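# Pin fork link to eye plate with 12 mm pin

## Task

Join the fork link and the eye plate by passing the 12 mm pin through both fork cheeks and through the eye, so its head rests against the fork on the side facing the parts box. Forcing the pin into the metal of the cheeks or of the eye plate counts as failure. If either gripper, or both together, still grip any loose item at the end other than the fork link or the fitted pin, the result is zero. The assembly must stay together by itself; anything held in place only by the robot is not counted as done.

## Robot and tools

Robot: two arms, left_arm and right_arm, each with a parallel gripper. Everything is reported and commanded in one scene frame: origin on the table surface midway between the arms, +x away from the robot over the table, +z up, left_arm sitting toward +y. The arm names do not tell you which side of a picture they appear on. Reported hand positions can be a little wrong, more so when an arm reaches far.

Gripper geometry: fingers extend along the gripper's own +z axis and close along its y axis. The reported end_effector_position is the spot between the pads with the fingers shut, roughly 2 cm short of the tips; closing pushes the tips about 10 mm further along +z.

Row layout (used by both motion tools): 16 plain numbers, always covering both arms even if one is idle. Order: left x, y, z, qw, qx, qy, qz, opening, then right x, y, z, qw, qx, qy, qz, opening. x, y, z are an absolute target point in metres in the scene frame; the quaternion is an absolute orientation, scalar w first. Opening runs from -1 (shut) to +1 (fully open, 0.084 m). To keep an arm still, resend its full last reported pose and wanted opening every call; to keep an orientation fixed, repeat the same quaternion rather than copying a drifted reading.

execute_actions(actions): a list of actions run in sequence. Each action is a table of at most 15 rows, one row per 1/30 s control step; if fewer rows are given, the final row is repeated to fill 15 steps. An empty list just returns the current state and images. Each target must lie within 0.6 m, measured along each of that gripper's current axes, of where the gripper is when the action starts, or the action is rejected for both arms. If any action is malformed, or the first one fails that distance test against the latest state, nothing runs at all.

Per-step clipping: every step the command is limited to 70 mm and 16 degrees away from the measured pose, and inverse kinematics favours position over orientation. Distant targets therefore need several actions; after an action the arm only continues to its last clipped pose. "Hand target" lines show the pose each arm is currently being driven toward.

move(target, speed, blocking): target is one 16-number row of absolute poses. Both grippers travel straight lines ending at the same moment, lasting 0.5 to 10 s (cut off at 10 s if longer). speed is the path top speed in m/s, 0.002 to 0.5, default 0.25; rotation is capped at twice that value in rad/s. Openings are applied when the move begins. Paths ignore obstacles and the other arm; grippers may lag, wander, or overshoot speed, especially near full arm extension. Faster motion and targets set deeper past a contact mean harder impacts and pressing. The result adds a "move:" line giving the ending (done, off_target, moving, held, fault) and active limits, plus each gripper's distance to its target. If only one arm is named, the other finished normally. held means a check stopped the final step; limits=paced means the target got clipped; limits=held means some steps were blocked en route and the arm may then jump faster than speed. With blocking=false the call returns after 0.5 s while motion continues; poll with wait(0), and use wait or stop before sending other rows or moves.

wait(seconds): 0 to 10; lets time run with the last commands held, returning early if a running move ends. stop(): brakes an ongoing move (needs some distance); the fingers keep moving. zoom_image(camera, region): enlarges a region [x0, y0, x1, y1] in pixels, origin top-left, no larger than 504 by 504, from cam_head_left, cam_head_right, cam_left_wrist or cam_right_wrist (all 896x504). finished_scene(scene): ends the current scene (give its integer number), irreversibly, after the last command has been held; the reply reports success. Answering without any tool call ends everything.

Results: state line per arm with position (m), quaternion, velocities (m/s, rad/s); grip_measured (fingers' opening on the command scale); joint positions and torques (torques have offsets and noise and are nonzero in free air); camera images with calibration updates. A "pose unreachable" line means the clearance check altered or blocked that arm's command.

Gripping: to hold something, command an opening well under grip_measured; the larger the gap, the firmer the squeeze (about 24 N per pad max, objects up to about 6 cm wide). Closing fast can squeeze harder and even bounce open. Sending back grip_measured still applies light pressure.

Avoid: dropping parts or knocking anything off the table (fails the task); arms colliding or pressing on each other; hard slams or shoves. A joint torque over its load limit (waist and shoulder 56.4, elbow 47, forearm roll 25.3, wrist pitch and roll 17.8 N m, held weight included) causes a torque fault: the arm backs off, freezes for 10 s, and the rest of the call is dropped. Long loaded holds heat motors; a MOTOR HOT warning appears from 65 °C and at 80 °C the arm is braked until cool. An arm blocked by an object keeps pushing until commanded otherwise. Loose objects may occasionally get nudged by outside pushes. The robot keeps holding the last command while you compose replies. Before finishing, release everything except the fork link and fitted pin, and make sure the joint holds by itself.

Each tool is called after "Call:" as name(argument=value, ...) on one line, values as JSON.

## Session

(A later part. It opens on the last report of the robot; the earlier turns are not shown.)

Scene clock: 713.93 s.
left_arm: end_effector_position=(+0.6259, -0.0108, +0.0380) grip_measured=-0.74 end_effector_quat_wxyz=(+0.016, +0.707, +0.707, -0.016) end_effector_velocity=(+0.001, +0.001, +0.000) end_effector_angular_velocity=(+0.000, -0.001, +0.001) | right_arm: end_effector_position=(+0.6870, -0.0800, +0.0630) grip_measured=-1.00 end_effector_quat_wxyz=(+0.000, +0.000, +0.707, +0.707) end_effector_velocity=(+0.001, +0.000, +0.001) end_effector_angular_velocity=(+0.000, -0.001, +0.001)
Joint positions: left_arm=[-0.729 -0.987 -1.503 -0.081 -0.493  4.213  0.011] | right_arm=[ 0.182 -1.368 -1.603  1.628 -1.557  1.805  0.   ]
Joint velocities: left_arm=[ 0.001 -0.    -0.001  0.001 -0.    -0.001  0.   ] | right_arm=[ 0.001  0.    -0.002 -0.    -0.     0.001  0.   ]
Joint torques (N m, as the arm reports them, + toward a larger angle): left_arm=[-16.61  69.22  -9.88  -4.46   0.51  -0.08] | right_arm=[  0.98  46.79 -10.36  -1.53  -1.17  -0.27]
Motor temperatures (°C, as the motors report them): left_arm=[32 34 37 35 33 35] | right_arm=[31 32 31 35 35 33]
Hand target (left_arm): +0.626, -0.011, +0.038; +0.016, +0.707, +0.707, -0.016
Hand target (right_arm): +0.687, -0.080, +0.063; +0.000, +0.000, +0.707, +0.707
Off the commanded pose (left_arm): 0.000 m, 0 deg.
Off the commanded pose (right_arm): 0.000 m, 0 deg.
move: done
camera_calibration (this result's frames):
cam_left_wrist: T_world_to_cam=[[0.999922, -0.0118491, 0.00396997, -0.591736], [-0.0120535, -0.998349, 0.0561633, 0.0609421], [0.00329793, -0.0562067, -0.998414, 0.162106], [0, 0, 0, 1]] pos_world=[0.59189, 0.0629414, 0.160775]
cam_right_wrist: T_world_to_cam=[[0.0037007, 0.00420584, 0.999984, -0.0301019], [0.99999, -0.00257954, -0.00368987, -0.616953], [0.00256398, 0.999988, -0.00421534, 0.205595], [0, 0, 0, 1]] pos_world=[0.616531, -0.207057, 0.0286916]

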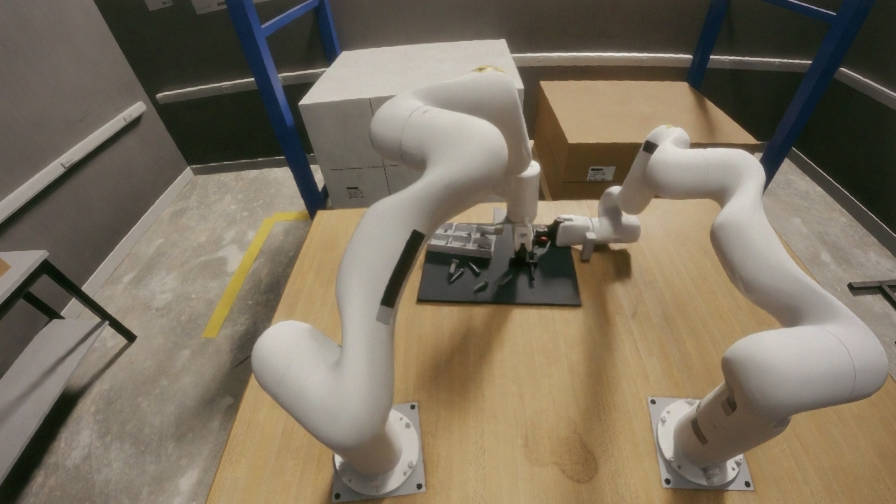

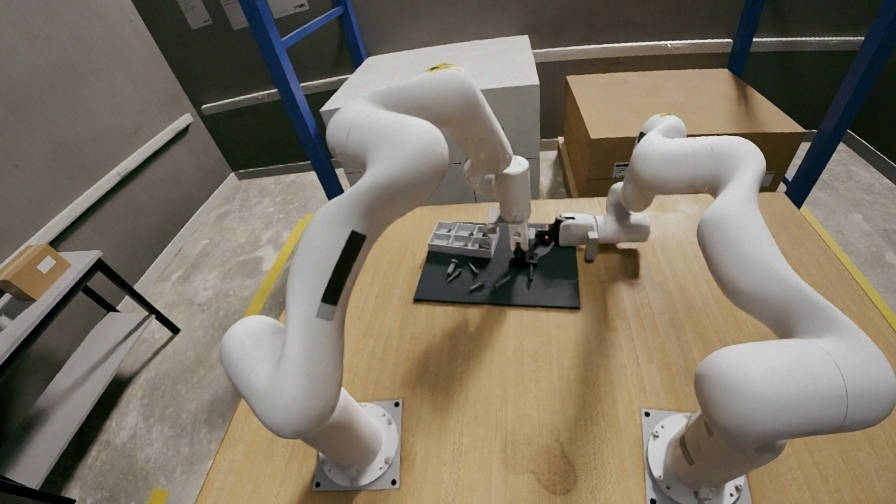

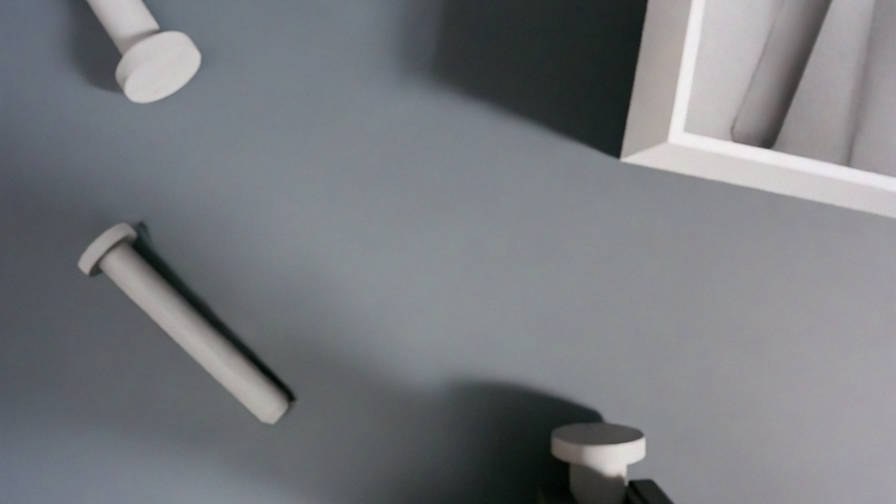

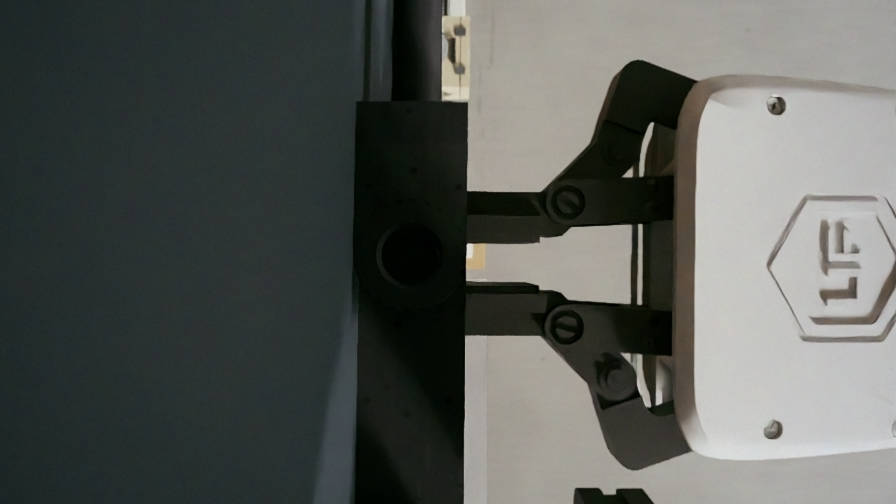

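Call:
move(target=[0.626,-0.009,0.038,0.016,0.707,0.707,-0.016,-0.2,0.687,-0.08,0.063,0,0,0.707,0.707,-1], speed=0.01)

Call:
move(target=[0.626,-0.003,0.039,0,0.707,0.707,0,-0.2,0.687,-0.08,0.063,0,0,0.707,0.707,-1], speed=0.01)

Call:
move(target=[0.626,-0.003,0.039,0,0.707,0.707,0,-1,0.687,-0.08,0.063,0,0,0.707,0.707,-1], speed=0.01)

Call:
move(target=[0.628,0.002,0.041,0,0.707,0.707,0,-1,0.687,-0.08,0.063,0,0,0.707,0.707,-1], speed=0.004)

Call:
zoom_image(camera="cam_right_wrist", region=[350,200,490,330])

Scene clock: 716.83 s.
left_arm: end_effector_position=(+0.6260, -0.0091, +0.0380) grip_measured=-0.22 end_effector_quat_wxyz=(+0.016, +0.707, +0.707, -0.016) end_effector_velocity=(-0.000, +0.001, -0.000) end_effector_angular_velocity=(+0.001, +0.002, +0.001) | right_arm: end_effector_position=(+0.6870, -0.0800, +0.0630) grip_measured=-1.00 end_effector_quat_wxyz=(+0.000, -0.000, +0.707, +0.707) end_effector_velocity=(+0.001, -0.000, +0.000) end_effector_angular_velocity=(+0.000, -0.001, -0.002)
Joint positions: left_arm=[-0.727 -0.986 -1.5   -0.081 -0.491  4.216  0.035] | right_arm=[ 0.182 -1.368 -1.603  1.628 -1.557  1.805  0.   ]
Joint velocities: left_arm=[ 0.001  0.     0.002 -0.001 -0.001  0.001  0.   ] | right_arm=[-0.     0.    -0.     0.002 -0.    -0.     0.   ]
Joint torques (N m, as the arm reports them, + toward a larger angle): left_arm=[ 6.33 71.92 -9.8  -0.71  0.27 -0.13] | right_arm=[ -1.55  46.32 -10.83   0.15  -1.26   0.08]
Motor temperatures (°C, as the motors report them): left_arm=[32 34 37 35 33 35] | right_arm=[31 32 31 35 35 33]
Hand target (left_arm): +0.626, -0.009, +0.038; +0.016, +0.707, +0.707, -0.016
Hand target (right_arm): +0.687, -0.080, +0.063; -0.000, -0.000, +0.707, +0.707
Off the commanded pose (left_arm): 0.000 m, 0 deg.
Off the commanded pose (right_arm): 0.000 m, 0 deg.
move: done
camera_calibration (this result's frames):
cam_left_wrist: T_world_to_cam=[[0.999921, -0.0119654, 0.00393444, -0.591781], [-0.0121677, -0.998345, 0.0562008, 0.0627249], [0.00325546, -0.0562442, -0.998412, 0.162281], [0, 0, 0, 1]] pos_world=[0.591969, 0.0646676, 0.160827]
cam_right_wrist: T_world_to_cam=[[0.00370051, 0.00420585, 0.999984, -0.0301018], [0.99999, -0.00257945, -0.00368968, -0.616953], [0.0025639, 0.999988, -0.00421535, 0.205595], [0, 0, 0, 1]] pos_world=[0.616531, -0.207057, 0.0286917]

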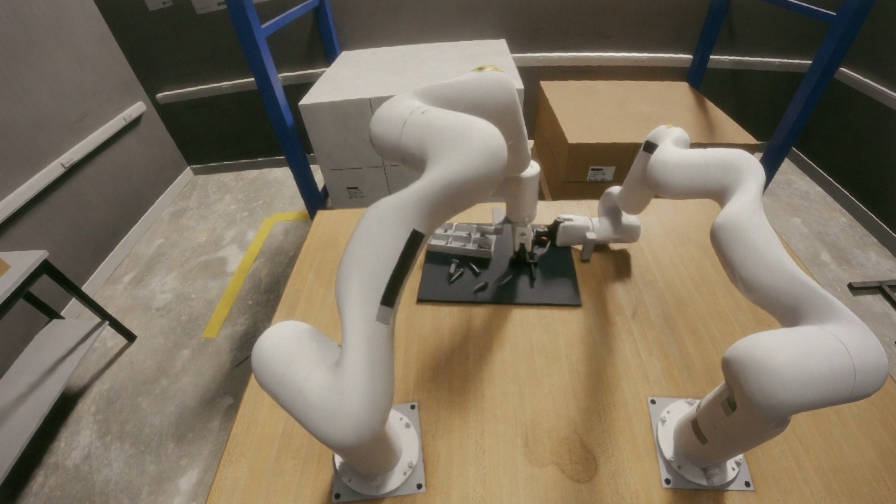

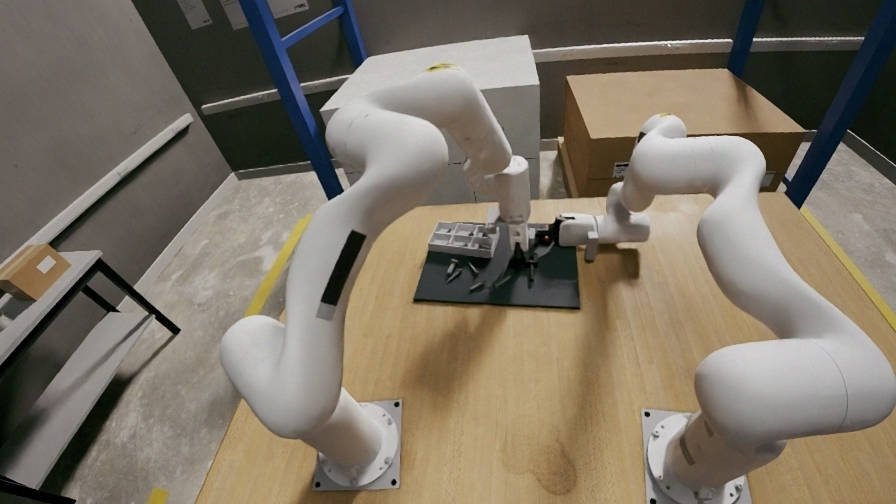

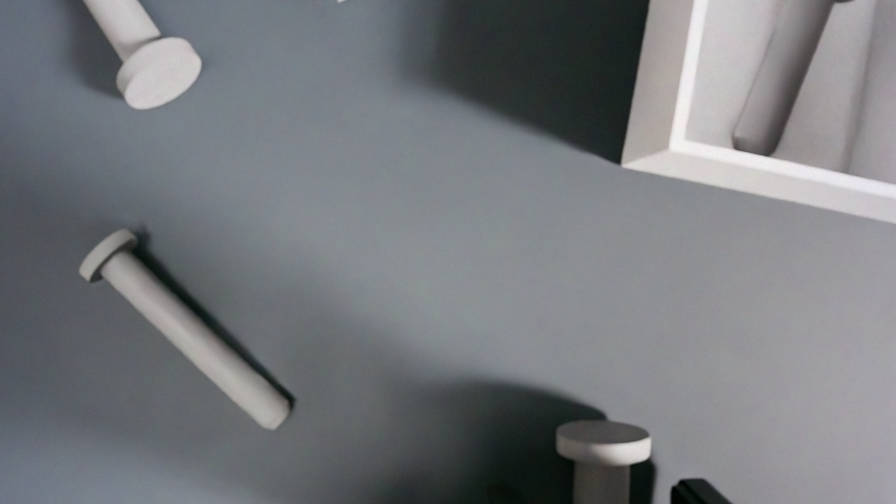

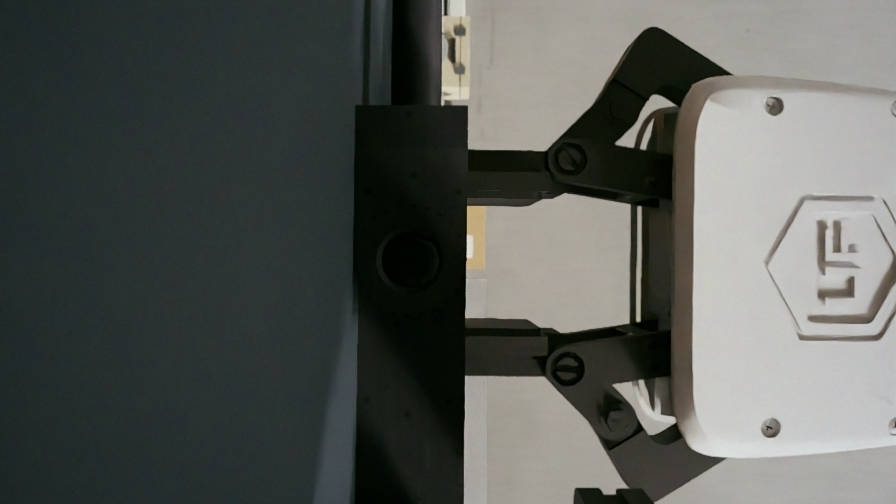

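Scene clock: 719.33 s.
left_arm: end_effector_position=(+0.6260, -0.0030, +0.0390) grip_measured=-0.22 end_effector_quat_wxyz=(+0.000, +0.707, +0.707, -0.000) end_effector_velocity=(+0.000, +0.000, +0.002) end_effector_angular_velocity=(+0.003, -0.002, -0.000) | right_arm: end_effector_position=(+0.6870, -0.0800, +0.0630) grip_measured=-1.00 end_effector_quat_wxyz=(-0.000, -0.000, +0.707, +0.707) end_effector_velocity=(-0.000, -0.000, -0.000) end_effector_angular_velocity=(-0.000, +0.001, -0.000)
Joint positions: left_arm=[-0.733 -0.989 -1.509 -0.    -0.52   4.139  0.035] | right_arm=[ 0.182 -1.368 -1.603  1.628 -1.557  1.805  0.   ]
Joint velocities: left_arm=[-0.001  0.002 -0.001  0.007 -0.003 -0.007 -0.   ] | right_arm=[-0.001 -0.     0.    -0.    -0.     0.001  0.   ]
Joint torques (N m, as the arm reports them, + toward a larger angle): left_arm=[ 7.1  72.95 -9.72 -0.62  0.3  -0.2 ] | right_arm=[  3.16  48.13 -10.65  -1.52  -0.61  -0.29]
Motor temperatures (°C, as the motors report them): left_arm=[32 34 37 35 33 35] | right_arm=[31 32 31 35 35 33]
Hand target (left_arm): +0.626, -0.003, +0.039; +0.000, +0.707, +0.707, +0.000
Hand target (right_arm): +0.687, -0.080, +0.063; +0.000, -0.000, +0.707, +0.707
Off the commanded pose (left_arm): 0.000 m, 0 deg.
Off the commanded pose (right_arm): 0.000 m, 0 deg.
move: done
camera_calibration (this result's frames):
cam_left_wrist: T_world_to_cam=[[0.99992, -0.0121284, 0.00346121, -0.591681], [-0.0121668, -0.999862, 0.0113062, 0.0704737], [0.0033236, -0.0113474, -0.99993, 0.163754], [0, 0, 0, 1]] pos_world=[0.591947, 0.065146, 0.164993]
cam_right_wrist: T_world_to_cam=[[0.00370082, 0.00420585, 0.999984, -0.030102], [0.99999, -0.00257936, -0.00369, -0.616953], [0.0025638, 0.999988, -0.00421535, 0.205595], [0, 0, 0, 1]] pos_world=[0.616531, -0.207057, 0.0286917]

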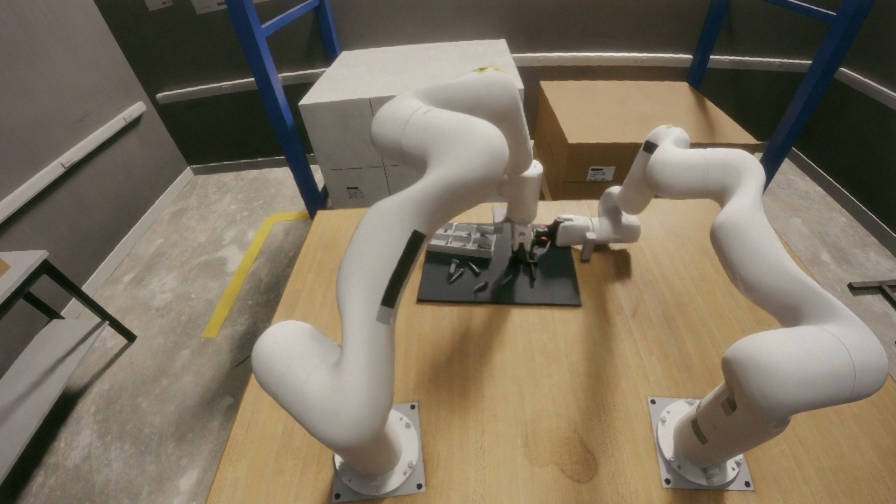

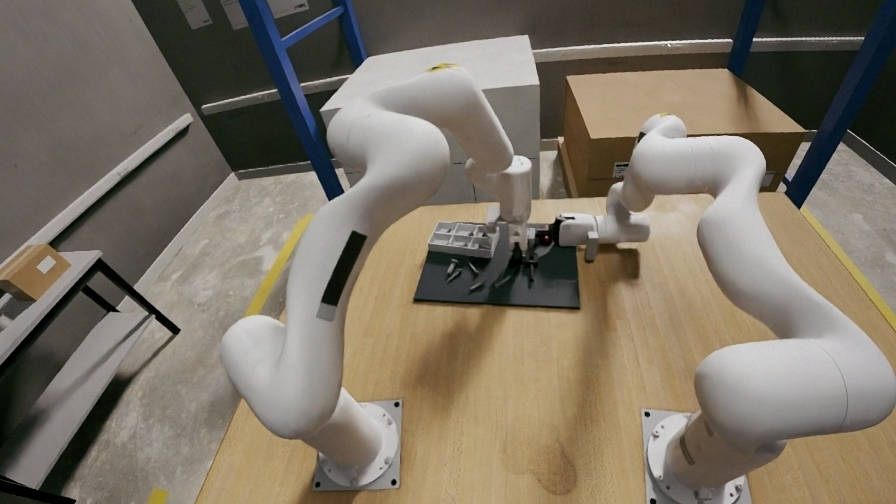

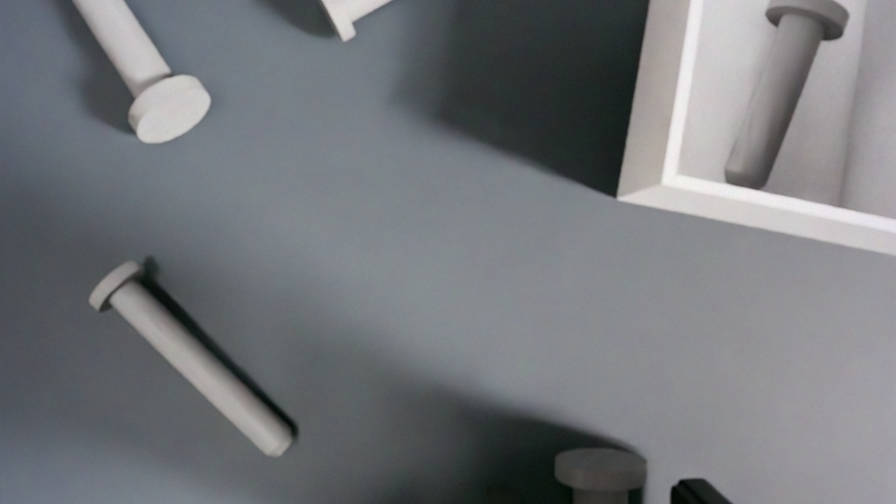

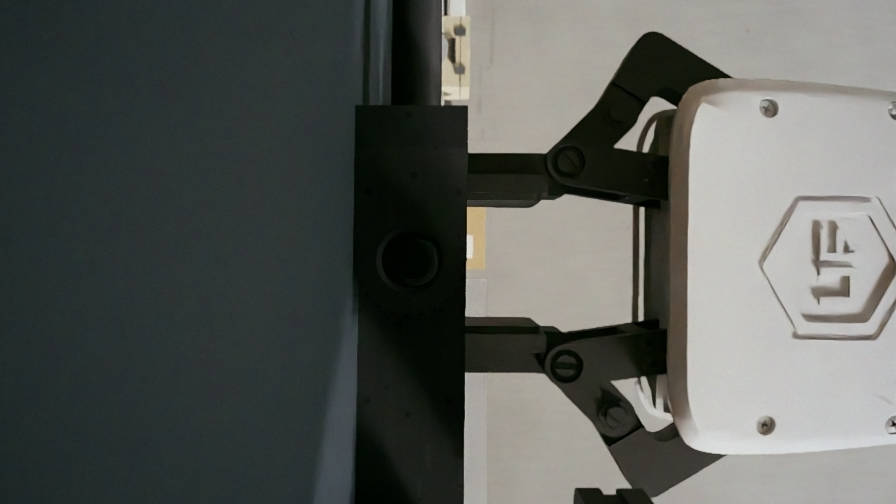

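Scene clock: 720.03 s.
left_arm: end_effector_position=(+0.6260, -0.0030, +0.0390) grip_measured=-0.74 end_effector_quat_wxyz=(+0.000, +0.707, +0.707, -0.000) end_effector_velocity=(-0.000, -0.000, +0.000) end_effector_angular_velocity=(+0.000, -0.000, -0.001) | right_arm: end_effector_position=(+0.6870, -0.0800, +0.0630) grip_measured=-1.00 end_effector_quat_wxyz=(+0.000, +0.000, +0.707, +0.707) end_effector_velocity=(+0.000, -0.001, +0.000) end_effector_angular_velocity=(-0.000, -0.000, -0.002)
Joint positions: left_arm=[-0.733 -0.989 -1.51  -0.    -0.521  4.139  0.011] | right_arm=[ 0.182 -1.368 -1.603  1.628 -1.557  1.805  0.   ]
Joint velocities: left_arm=[-0.     0.    -0.     0.001 -0.    -0.     0.   ] | right_arm=[-0.002  0.001  0.001 -0.     0.    -0.     0.   ]
Joint torques (N m, as the arm reports them, + toward a larger angle): left_arm=[ 6.34 72.43 -9.9  -0.63  0.31 -0.28] | right_arm=[-2.24 45.25 -9.36 -1.21 -0.92 -0.25]
Motor temperatures (°C, as the motors report them): left_arm=[32 34 37 35 33 35] | right_arm=[31 32 31 35 35 33]
Hand target (left_arm): +0.626, -0.003, +0.039; +0.000, +0.707, +0.707, +0.000
Hand target (right_arm): +0.687, -0.080, +0.063; -0.000, -0.000, +0.707, +0.707
Off the commanded pose (left_arm): 0.000 m, 0 deg.
Off the commanded pose (right_arm): 0.000 m, 0 deg.
move: done
camera_calibration (this result's frames):
cam_left_wrist: T_world_to_cam=[[0.999921, -0.0121167, 0.00336026, -0.591707], [-0.0121529, -0.999866, 0.0109557, 0.0705193], [0.00322706, -0.0109957, -0.999934, 0.163824], [0, 0, 0, 1]] pos_world=[0.591988, 0.0651417, 0.165029]
cam_right_wrist: T_world_to_cam=[[0.00370083, 0.00420584, 0.999984, -0.030102], [0.99999, -0.00257957, -0.00369001, -0.616953], [0.00256401, 0.999988, -0.00421535, 0.205595], [0, 0, 0, 1]] pos_world=[0.616531, -0.207057, 0.0286916]

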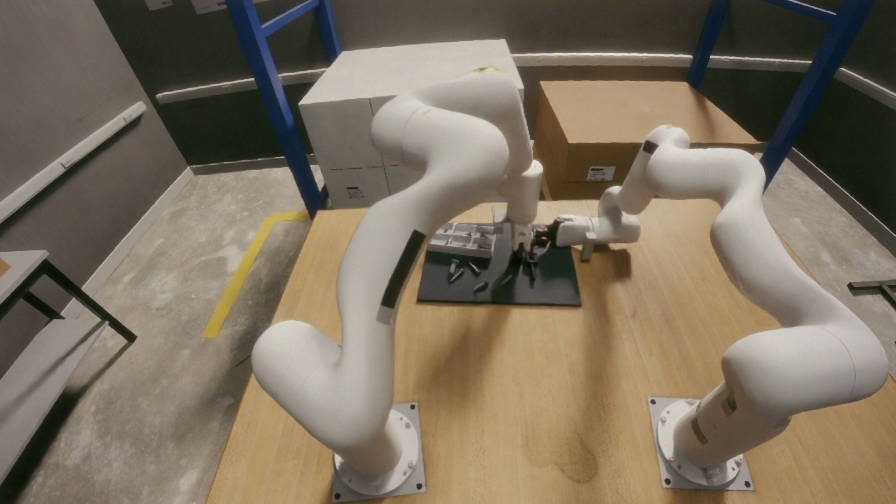

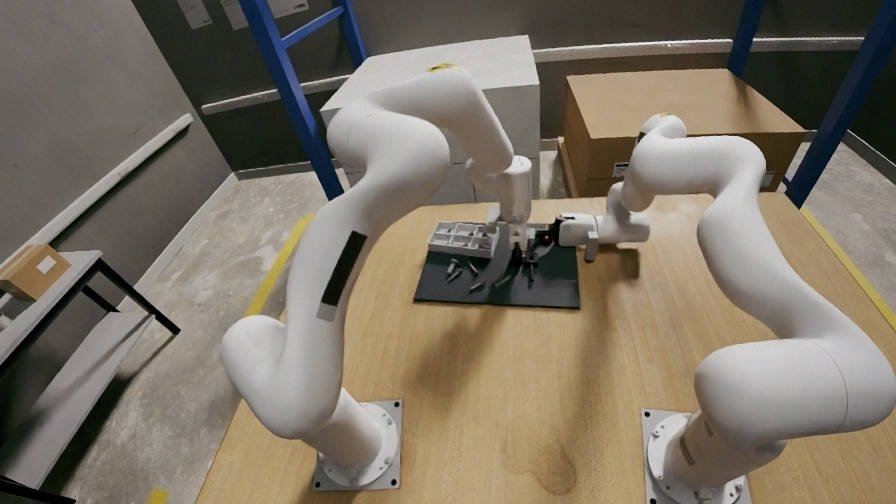

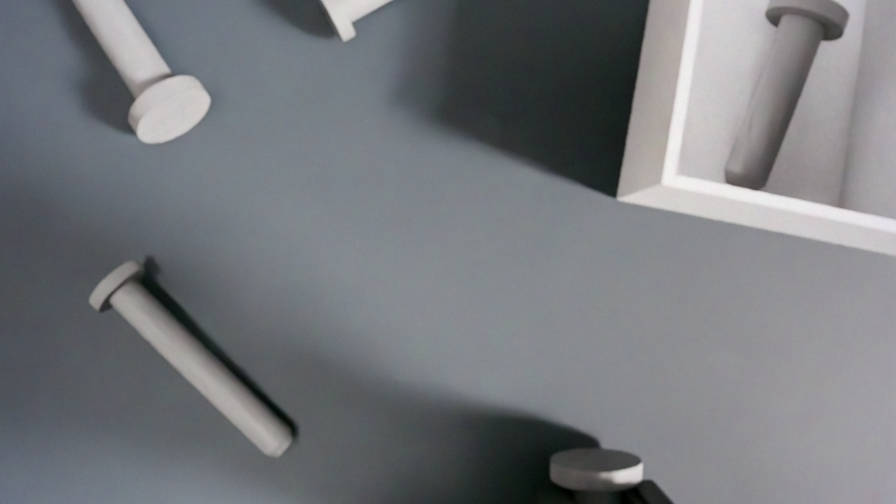

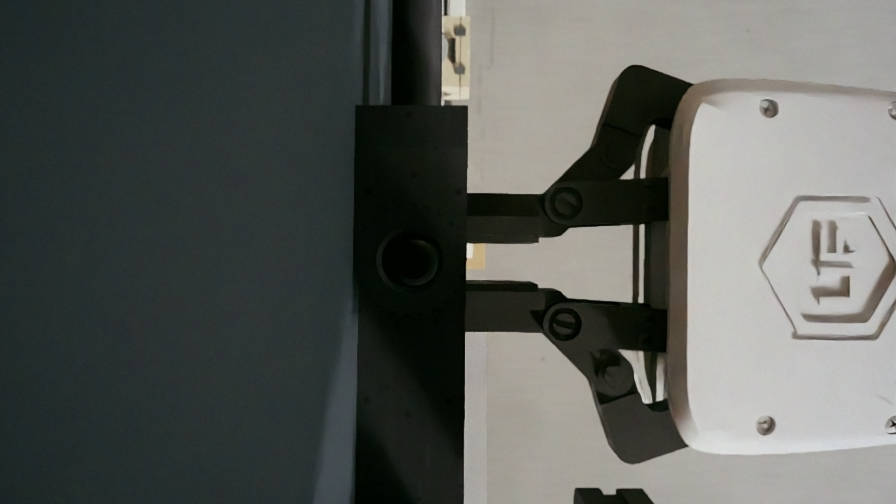

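Scene clock: 721.70 s.
left_arm: end_effector_position=(+0.6280, +0.0019, +0.0410) grip_measured=-0.74 end_effector_quat_wxyz=(+0.000, +0.707, +0.707, +0.000) end_effector_velocity=(+0.001, +0.001, +0.001) end_effector_angular_velocity=(-0.000, -0.002, -0.001) | right_arm: end_effector_position=(+0.6870, -0.0800, +0.0630) grip_measured=-1.00 end_effector_quat_wxyz=(-0.000, -0.000, +0.707, +0.707) end_effector_velocity=(+0.001, -0.001, +0.001) end_effector_angular_velocity=(+0.000, -0.002, -0.001)
Joint positions: left_arm=[-0.725 -0.983 -1.505  0.    -0.521  4.147  0.011] | right_arm=[ 0.182 -1.368 -1.603  1.628 -1.557  1.805  0.   ]
Joint velocities: left_arm=[0.002 0.002 0.001 0.001 0.    0.001 0.   ] | right_arm=[-0.001  0.002  0.    -0.    -0.    -0.     0.   ]
Joint torques (N m, as the arm reports them, + toward a larger angle): left_arm=[  6.07  72.24 -10.2   -0.79   0.34  -0.28] | right_arm=[  0.42  43.99 -10.49  -0.17  -0.83  -0.09]
Motor temperatures (°C, as the motors report them): left_arm=[32 34 37 35 33 35] | right_arm=[31 32 31 35 35 33]
Hand target (left_arm): +0.628, +0.002, +0.041; +0.000, +0.707, +0.707, +0.000
Hand target (right_arm): +0.687, -0.080, +0.063; +0.000, -0.000, +0.707, +0.707
Off the commanded pose (left_arm): 0.000 m, 0 deg.
Off the commanded pose (right_arm): 0.000 m, 0 deg.
move: done
camera_calibration (this result's frames):
cam_left_wrist: T_world_to_cam=[[0.999921, -0.0121103, 0.00337563, -0.593623], [-0.0121466, -0.999866, 0.0109505, 0.0754658], [0.00324257, -0.0109906, -0.999934, 0.165846], [0, 0, 0, 1]] pos_world=[0.593955, 0.0700895, 0.167013]
cam_right_wrist: T_world_to_cam=[[0.00370079, 0.00420578, 0.999984, -0.030102], [0.99999, -0.00257938, -0.00368996, -0.616953], [0.00256382, 0.999988, -0.00421528, 0.205595], [0, 0, 0, 1]] pos_world=[0.616531, -0.207057, 0.0286917]

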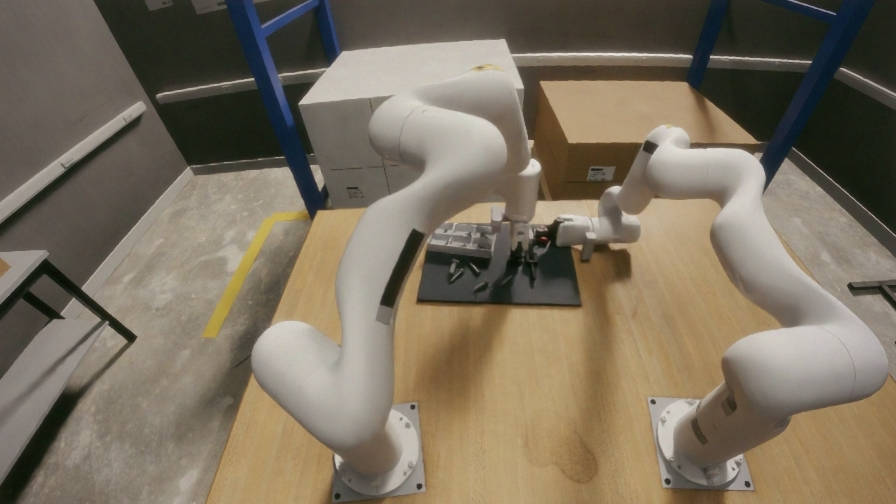

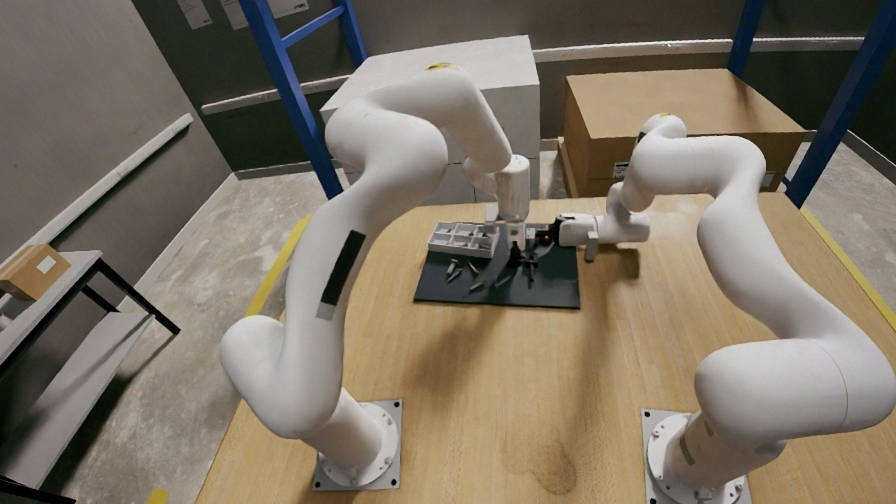

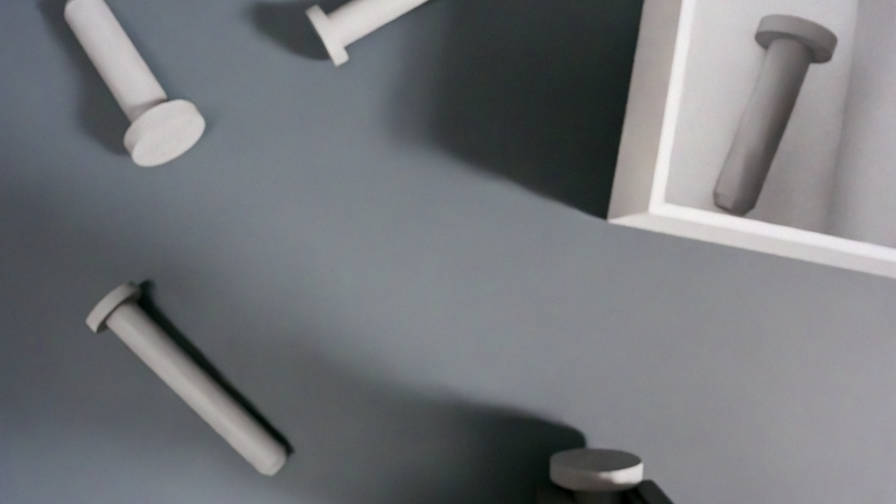

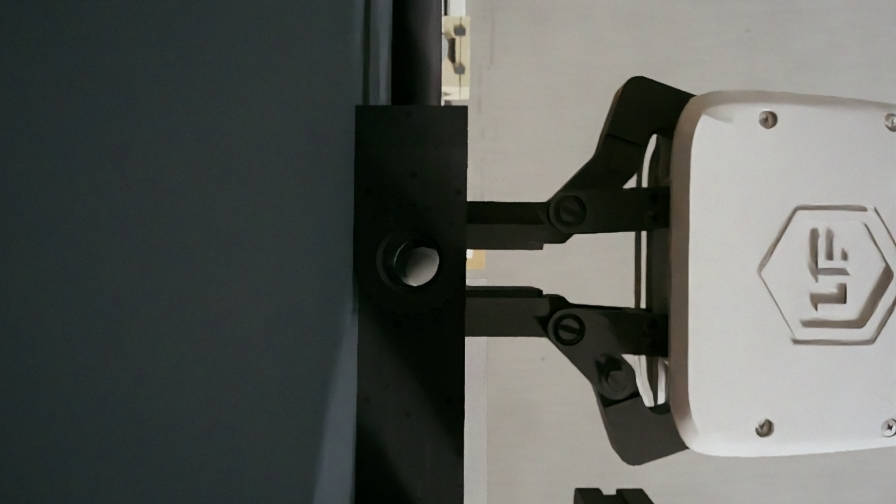

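Region (350, 200, 490, 330) of cam_right_wrist's 896x504 image, scaled by 3.600, with more detail than that image has; it fills the top 468 rows of this view, and the rest is white.

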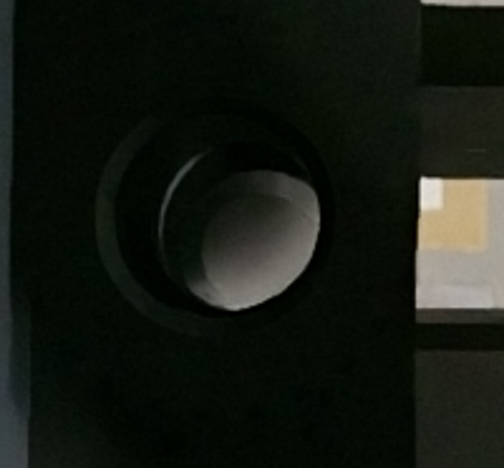

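Call:
move(target=[0.626,0.0,0.0396,0,0.707,0.707,0,-1,0.687,-0.08,0.063,0,0,0.707,0.707,-1], speed=0.003)

Call:
zoom_image(camera="cam_right_wrist", region=[350,200,490,330])

Scene clock: 724.37 s.
left_arm: end_effector_position=(+0.6260, +0.0000, +0.0396) grip_measured=-0.74 end_effector_quat_wxyz=(-0.000, +0.707, +0.707, -0.000) end_effector_velocity=(-0.001, -0.001, -0.001) end_effector_angular_velocity=(+0.000, +0.001, -0.001) | right_arm: end_effector_position=(+0.6870, -0.0800, +0.0630) grip_measured=-1.00 end_effector_quat_wxyz=(-0.000, -0.000, +0.707, +0.707) end_effector_velocity=(-0.000, +0.000, -0.000) end_effector_angular_velocity=(+0.000, -0.000, +0.001)
Joint positions: left_arm=[-0.729 -0.985 -1.503  0.    -0.519  4.143  0.011] | right_arm=[ 0.182 -1.368 -1.603  1.628 -1.557  1.805  0.   ]
Joint velocities: left_arm=[-0.002 -0.001  0.    -0.     0.001 -0.001 -0.   ] | right_arm=[ 0. -0. -0. -0. -0. -0.  0.]
Joint torques (N m, as the arm reports them, + toward a larger angle): left_arm=[  6.44  71.75 -10.02  -0.44   0.37  -0.25] | right_arm=[ -2.16  45.19 -10.62  -2.2   -0.96  -0.15]
Motor temperatures (°C, as the motors report them): left_arm=[32 34 37 35 33 35] | right_arm=[31 32 31 35 35 33]
Hand target (left_arm): +0.626, -0.000, +0.040; -0.000, +0.707, +0.707, +0.000
Hand target (right_arm): +0.687, -0.080, +0.063; +0.000, -0.000, +0.707, +0.707
Off the commanded pose (left_arm): 0.000 m, 0 deg.
Off the commanded pose (right_arm): 0.000 m, 0 deg.
move: done
camera_calibration (this result's frames):
cam_left_wrist: T_world_to_cam=[[0.999921, -0.0121186, 0.00335445, -0.591713], [-0.0121547, -0.999866, 0.0109401, 0.073543], [0.00322142, -0.01098, -0.999935, 0.164489], [0, 0, 0, 1]] pos_world=[0.59203, 0.0681686, 0.165658]
cam_right_wrist: T_world_to_cam=[[0.00370092, 0.00420581, 0.999984, -0.0301021], [0.99999, -0.00257925, -0.00369009, -0.616953], [0.00256369, 0.999988, -0.00421531, 0.205595], [0, 0, 0, 1]] pos_world=[0.616531, -0.207057, 0.0286916]

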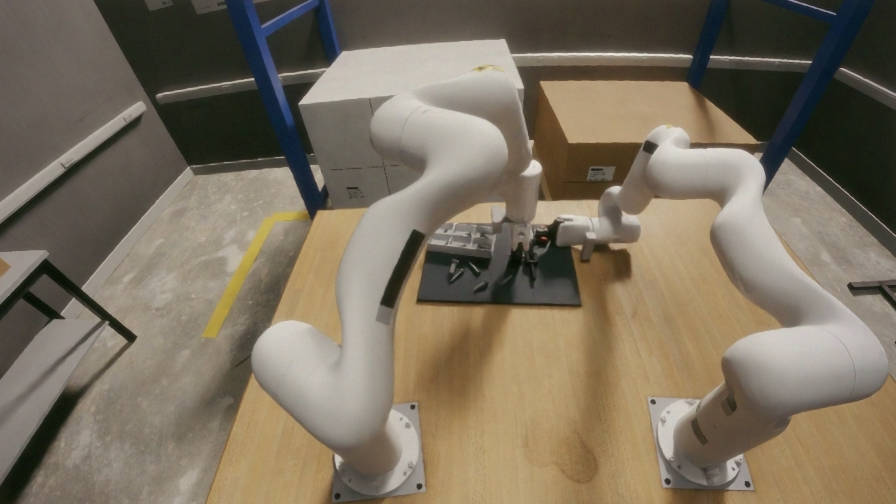

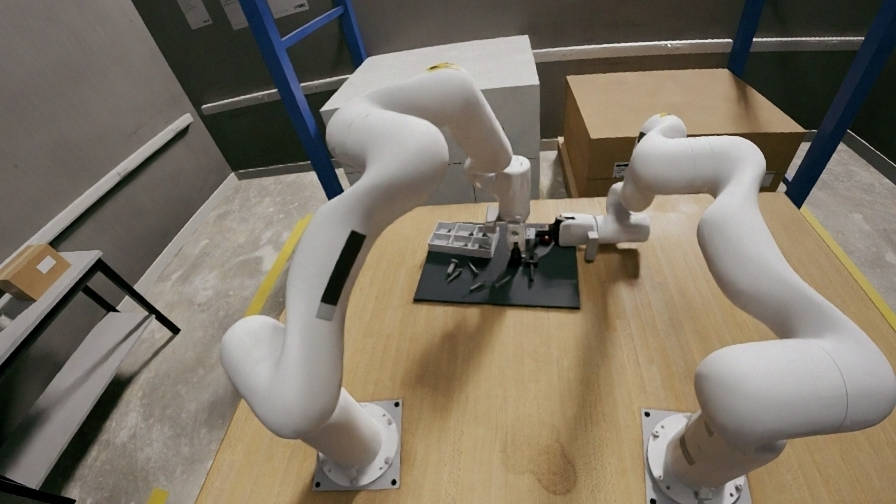

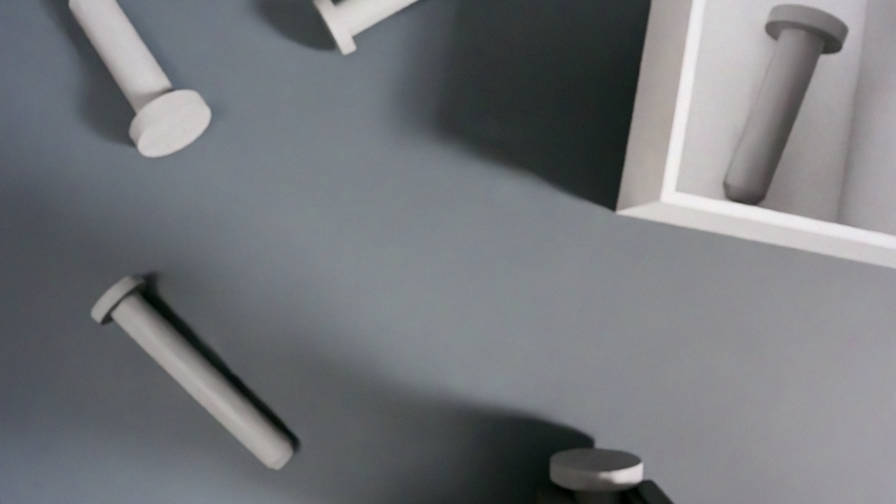

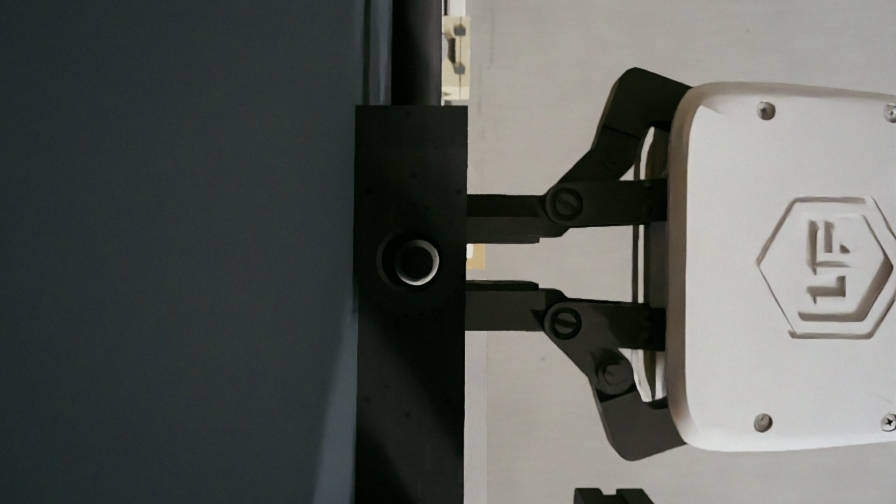

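Region (350, 200, 490, 330) of cam_right_wrist's 896x504 image, scaled by 3.600, with more detail than that image has; it fills the top 468 rows of this view, and the rest is white.

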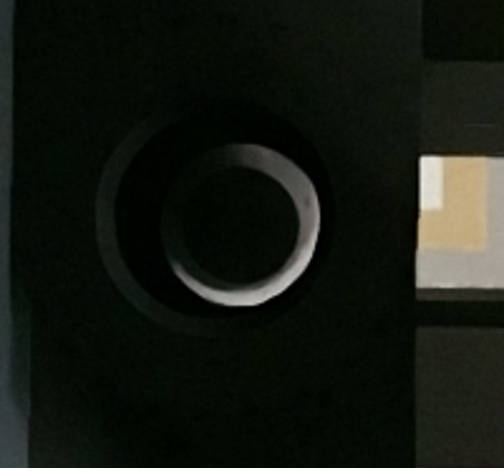

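Very concentric. Advance.

Call:
move(target=[0.626,-0.011,0.0396,0,0.707,0.707,0,-1,0.687,-0.08,0.063,0,0,0.707,0.707,-1], speed=0.003)

Scene clock: 728.87 s.
left_arm: end_effector_position=(+0.6260, -0.0108, +0.0395) grip_measured=-0.74 end_effector_quat_wxyz=(-0.000, +0.707, +0.707, -0.000) end_effector_velocity=(+0.000, -0.001, +0.001) end_effector_angular_velocity=(-0.000, -0.000, +0.000) | right_arm: end_effector_position=(+0.6870, -0.0800, +0.0630) grip_measured=-1.00 end_effector_quat_wxyz=(+0.000, -0.000, +0.707, +0.707) end_effector_velocity=(+0.000, +0.001, +0.000) end_effector_angular_velocity=(+0.000, -0.000, +0.000)
Joint positions: left_arm=[-0.743 -0.997 -1.527  0.    -0.53   4.129  0.011] | right_arm=[ 0.182 -1.368 -1.603  1.628 -1.557  1.805  0.   ]
Joint velocities: left_arm=[-0.001  0.001 -0.001  0.    -0.002 -0.001  0.   ] | right_arm=[ 0.001  0.     0.     0.001  0.    -0.     0.   ]
Joint torques (N m, as the arm reports them, + toward a larger angle): left_arm=[-16.33  74.55 -11.68  -4.86   1.02  -0.08] | right_arm=[  1.84  44.93 -11.18  -1.13  -0.67   0.01]
Motor temperatures (°C, as the motors report them): left_arm=[32 34 37 35 33 35] | right_arm=[31 32 31 35 35 33]
Hand target (left_arm): +0.626, -0.011, +0.040; -0.000, +0.707, +0.707, -0.000
Hand target (right_arm): +0.687, -0.080, +0.063; +0.000, +0.000, +0.707, +0.707
Off the commanded pose (left_arm): 0.000 m, 0 deg.
Off the commanded pose (right_arm): 0.000 m, 0 deg.
move: done
camera_calibration (this result's frames):
cam_left_wrist: T_world_to_cam=[[0.999922, -0.012055, 0.00312849, -0.591799], [-0.0120882, -0.999869, 0.0108051, 0.0626517], [0.00299782, -0.0108421, -0.999937, 0.164432], [0, 0, 0, 1]] pos_world=[0.592018, 0.0572921, 0.165596]
cam_right_wrist: T_world_to_cam=[[0.00370056, 0.00420581, 0.999984, -0.0301019], [0.99999, -0.00257944, -0.00368973, -0.616953], [0.00256388, 0.999988, -0.00421531, 0.205595], [0, 0, 0, 1]] pos_world=[0.616531, -0.207057, 0.0286916]

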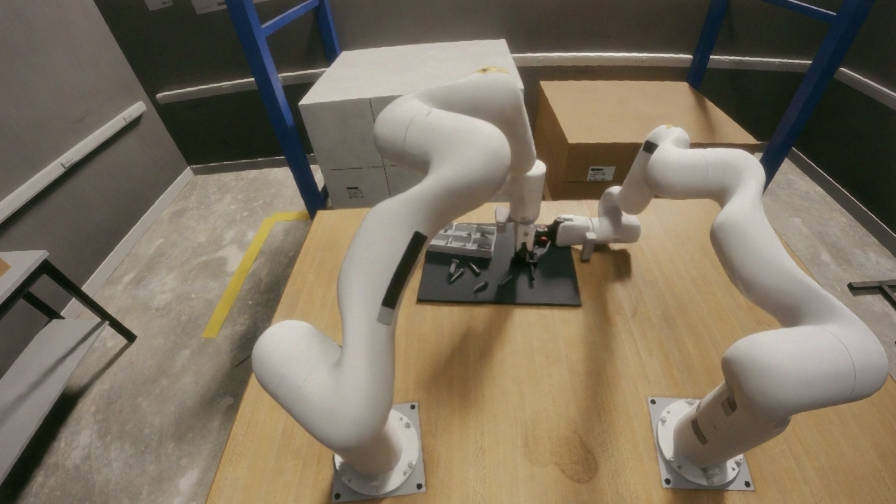

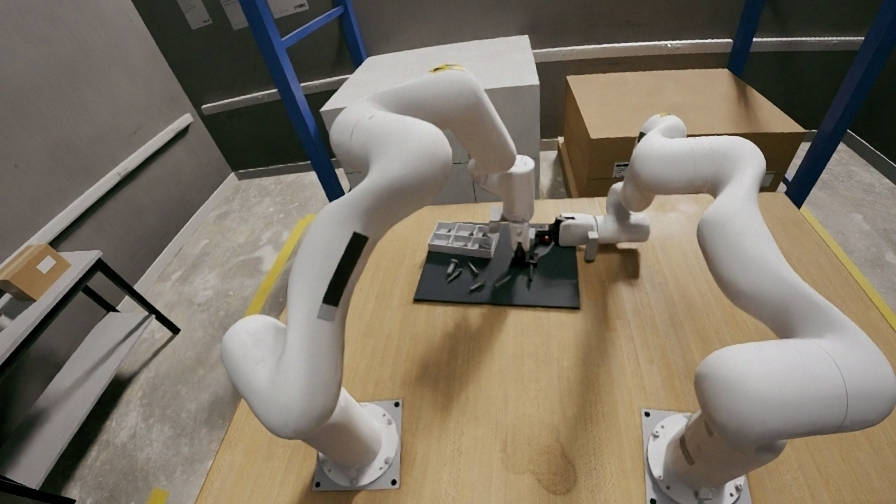

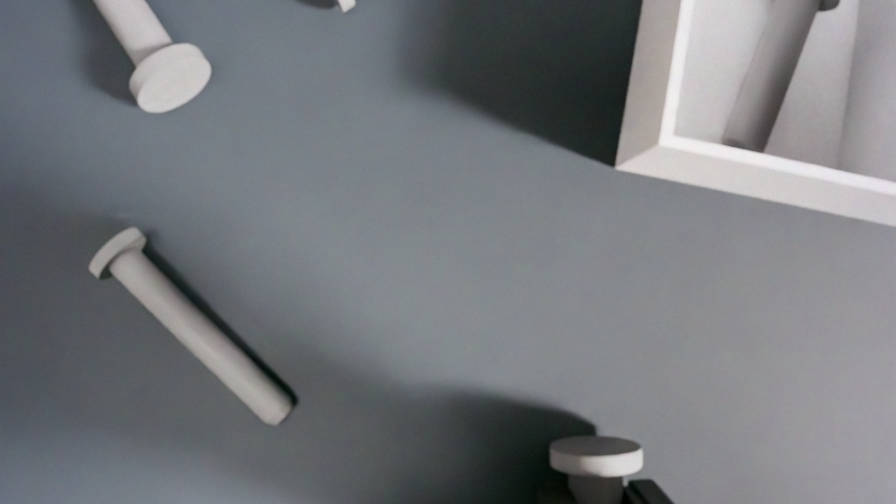

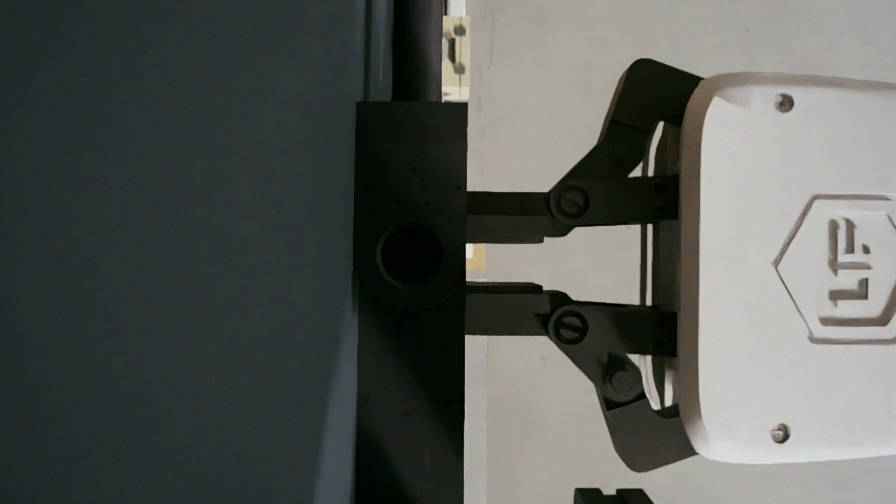

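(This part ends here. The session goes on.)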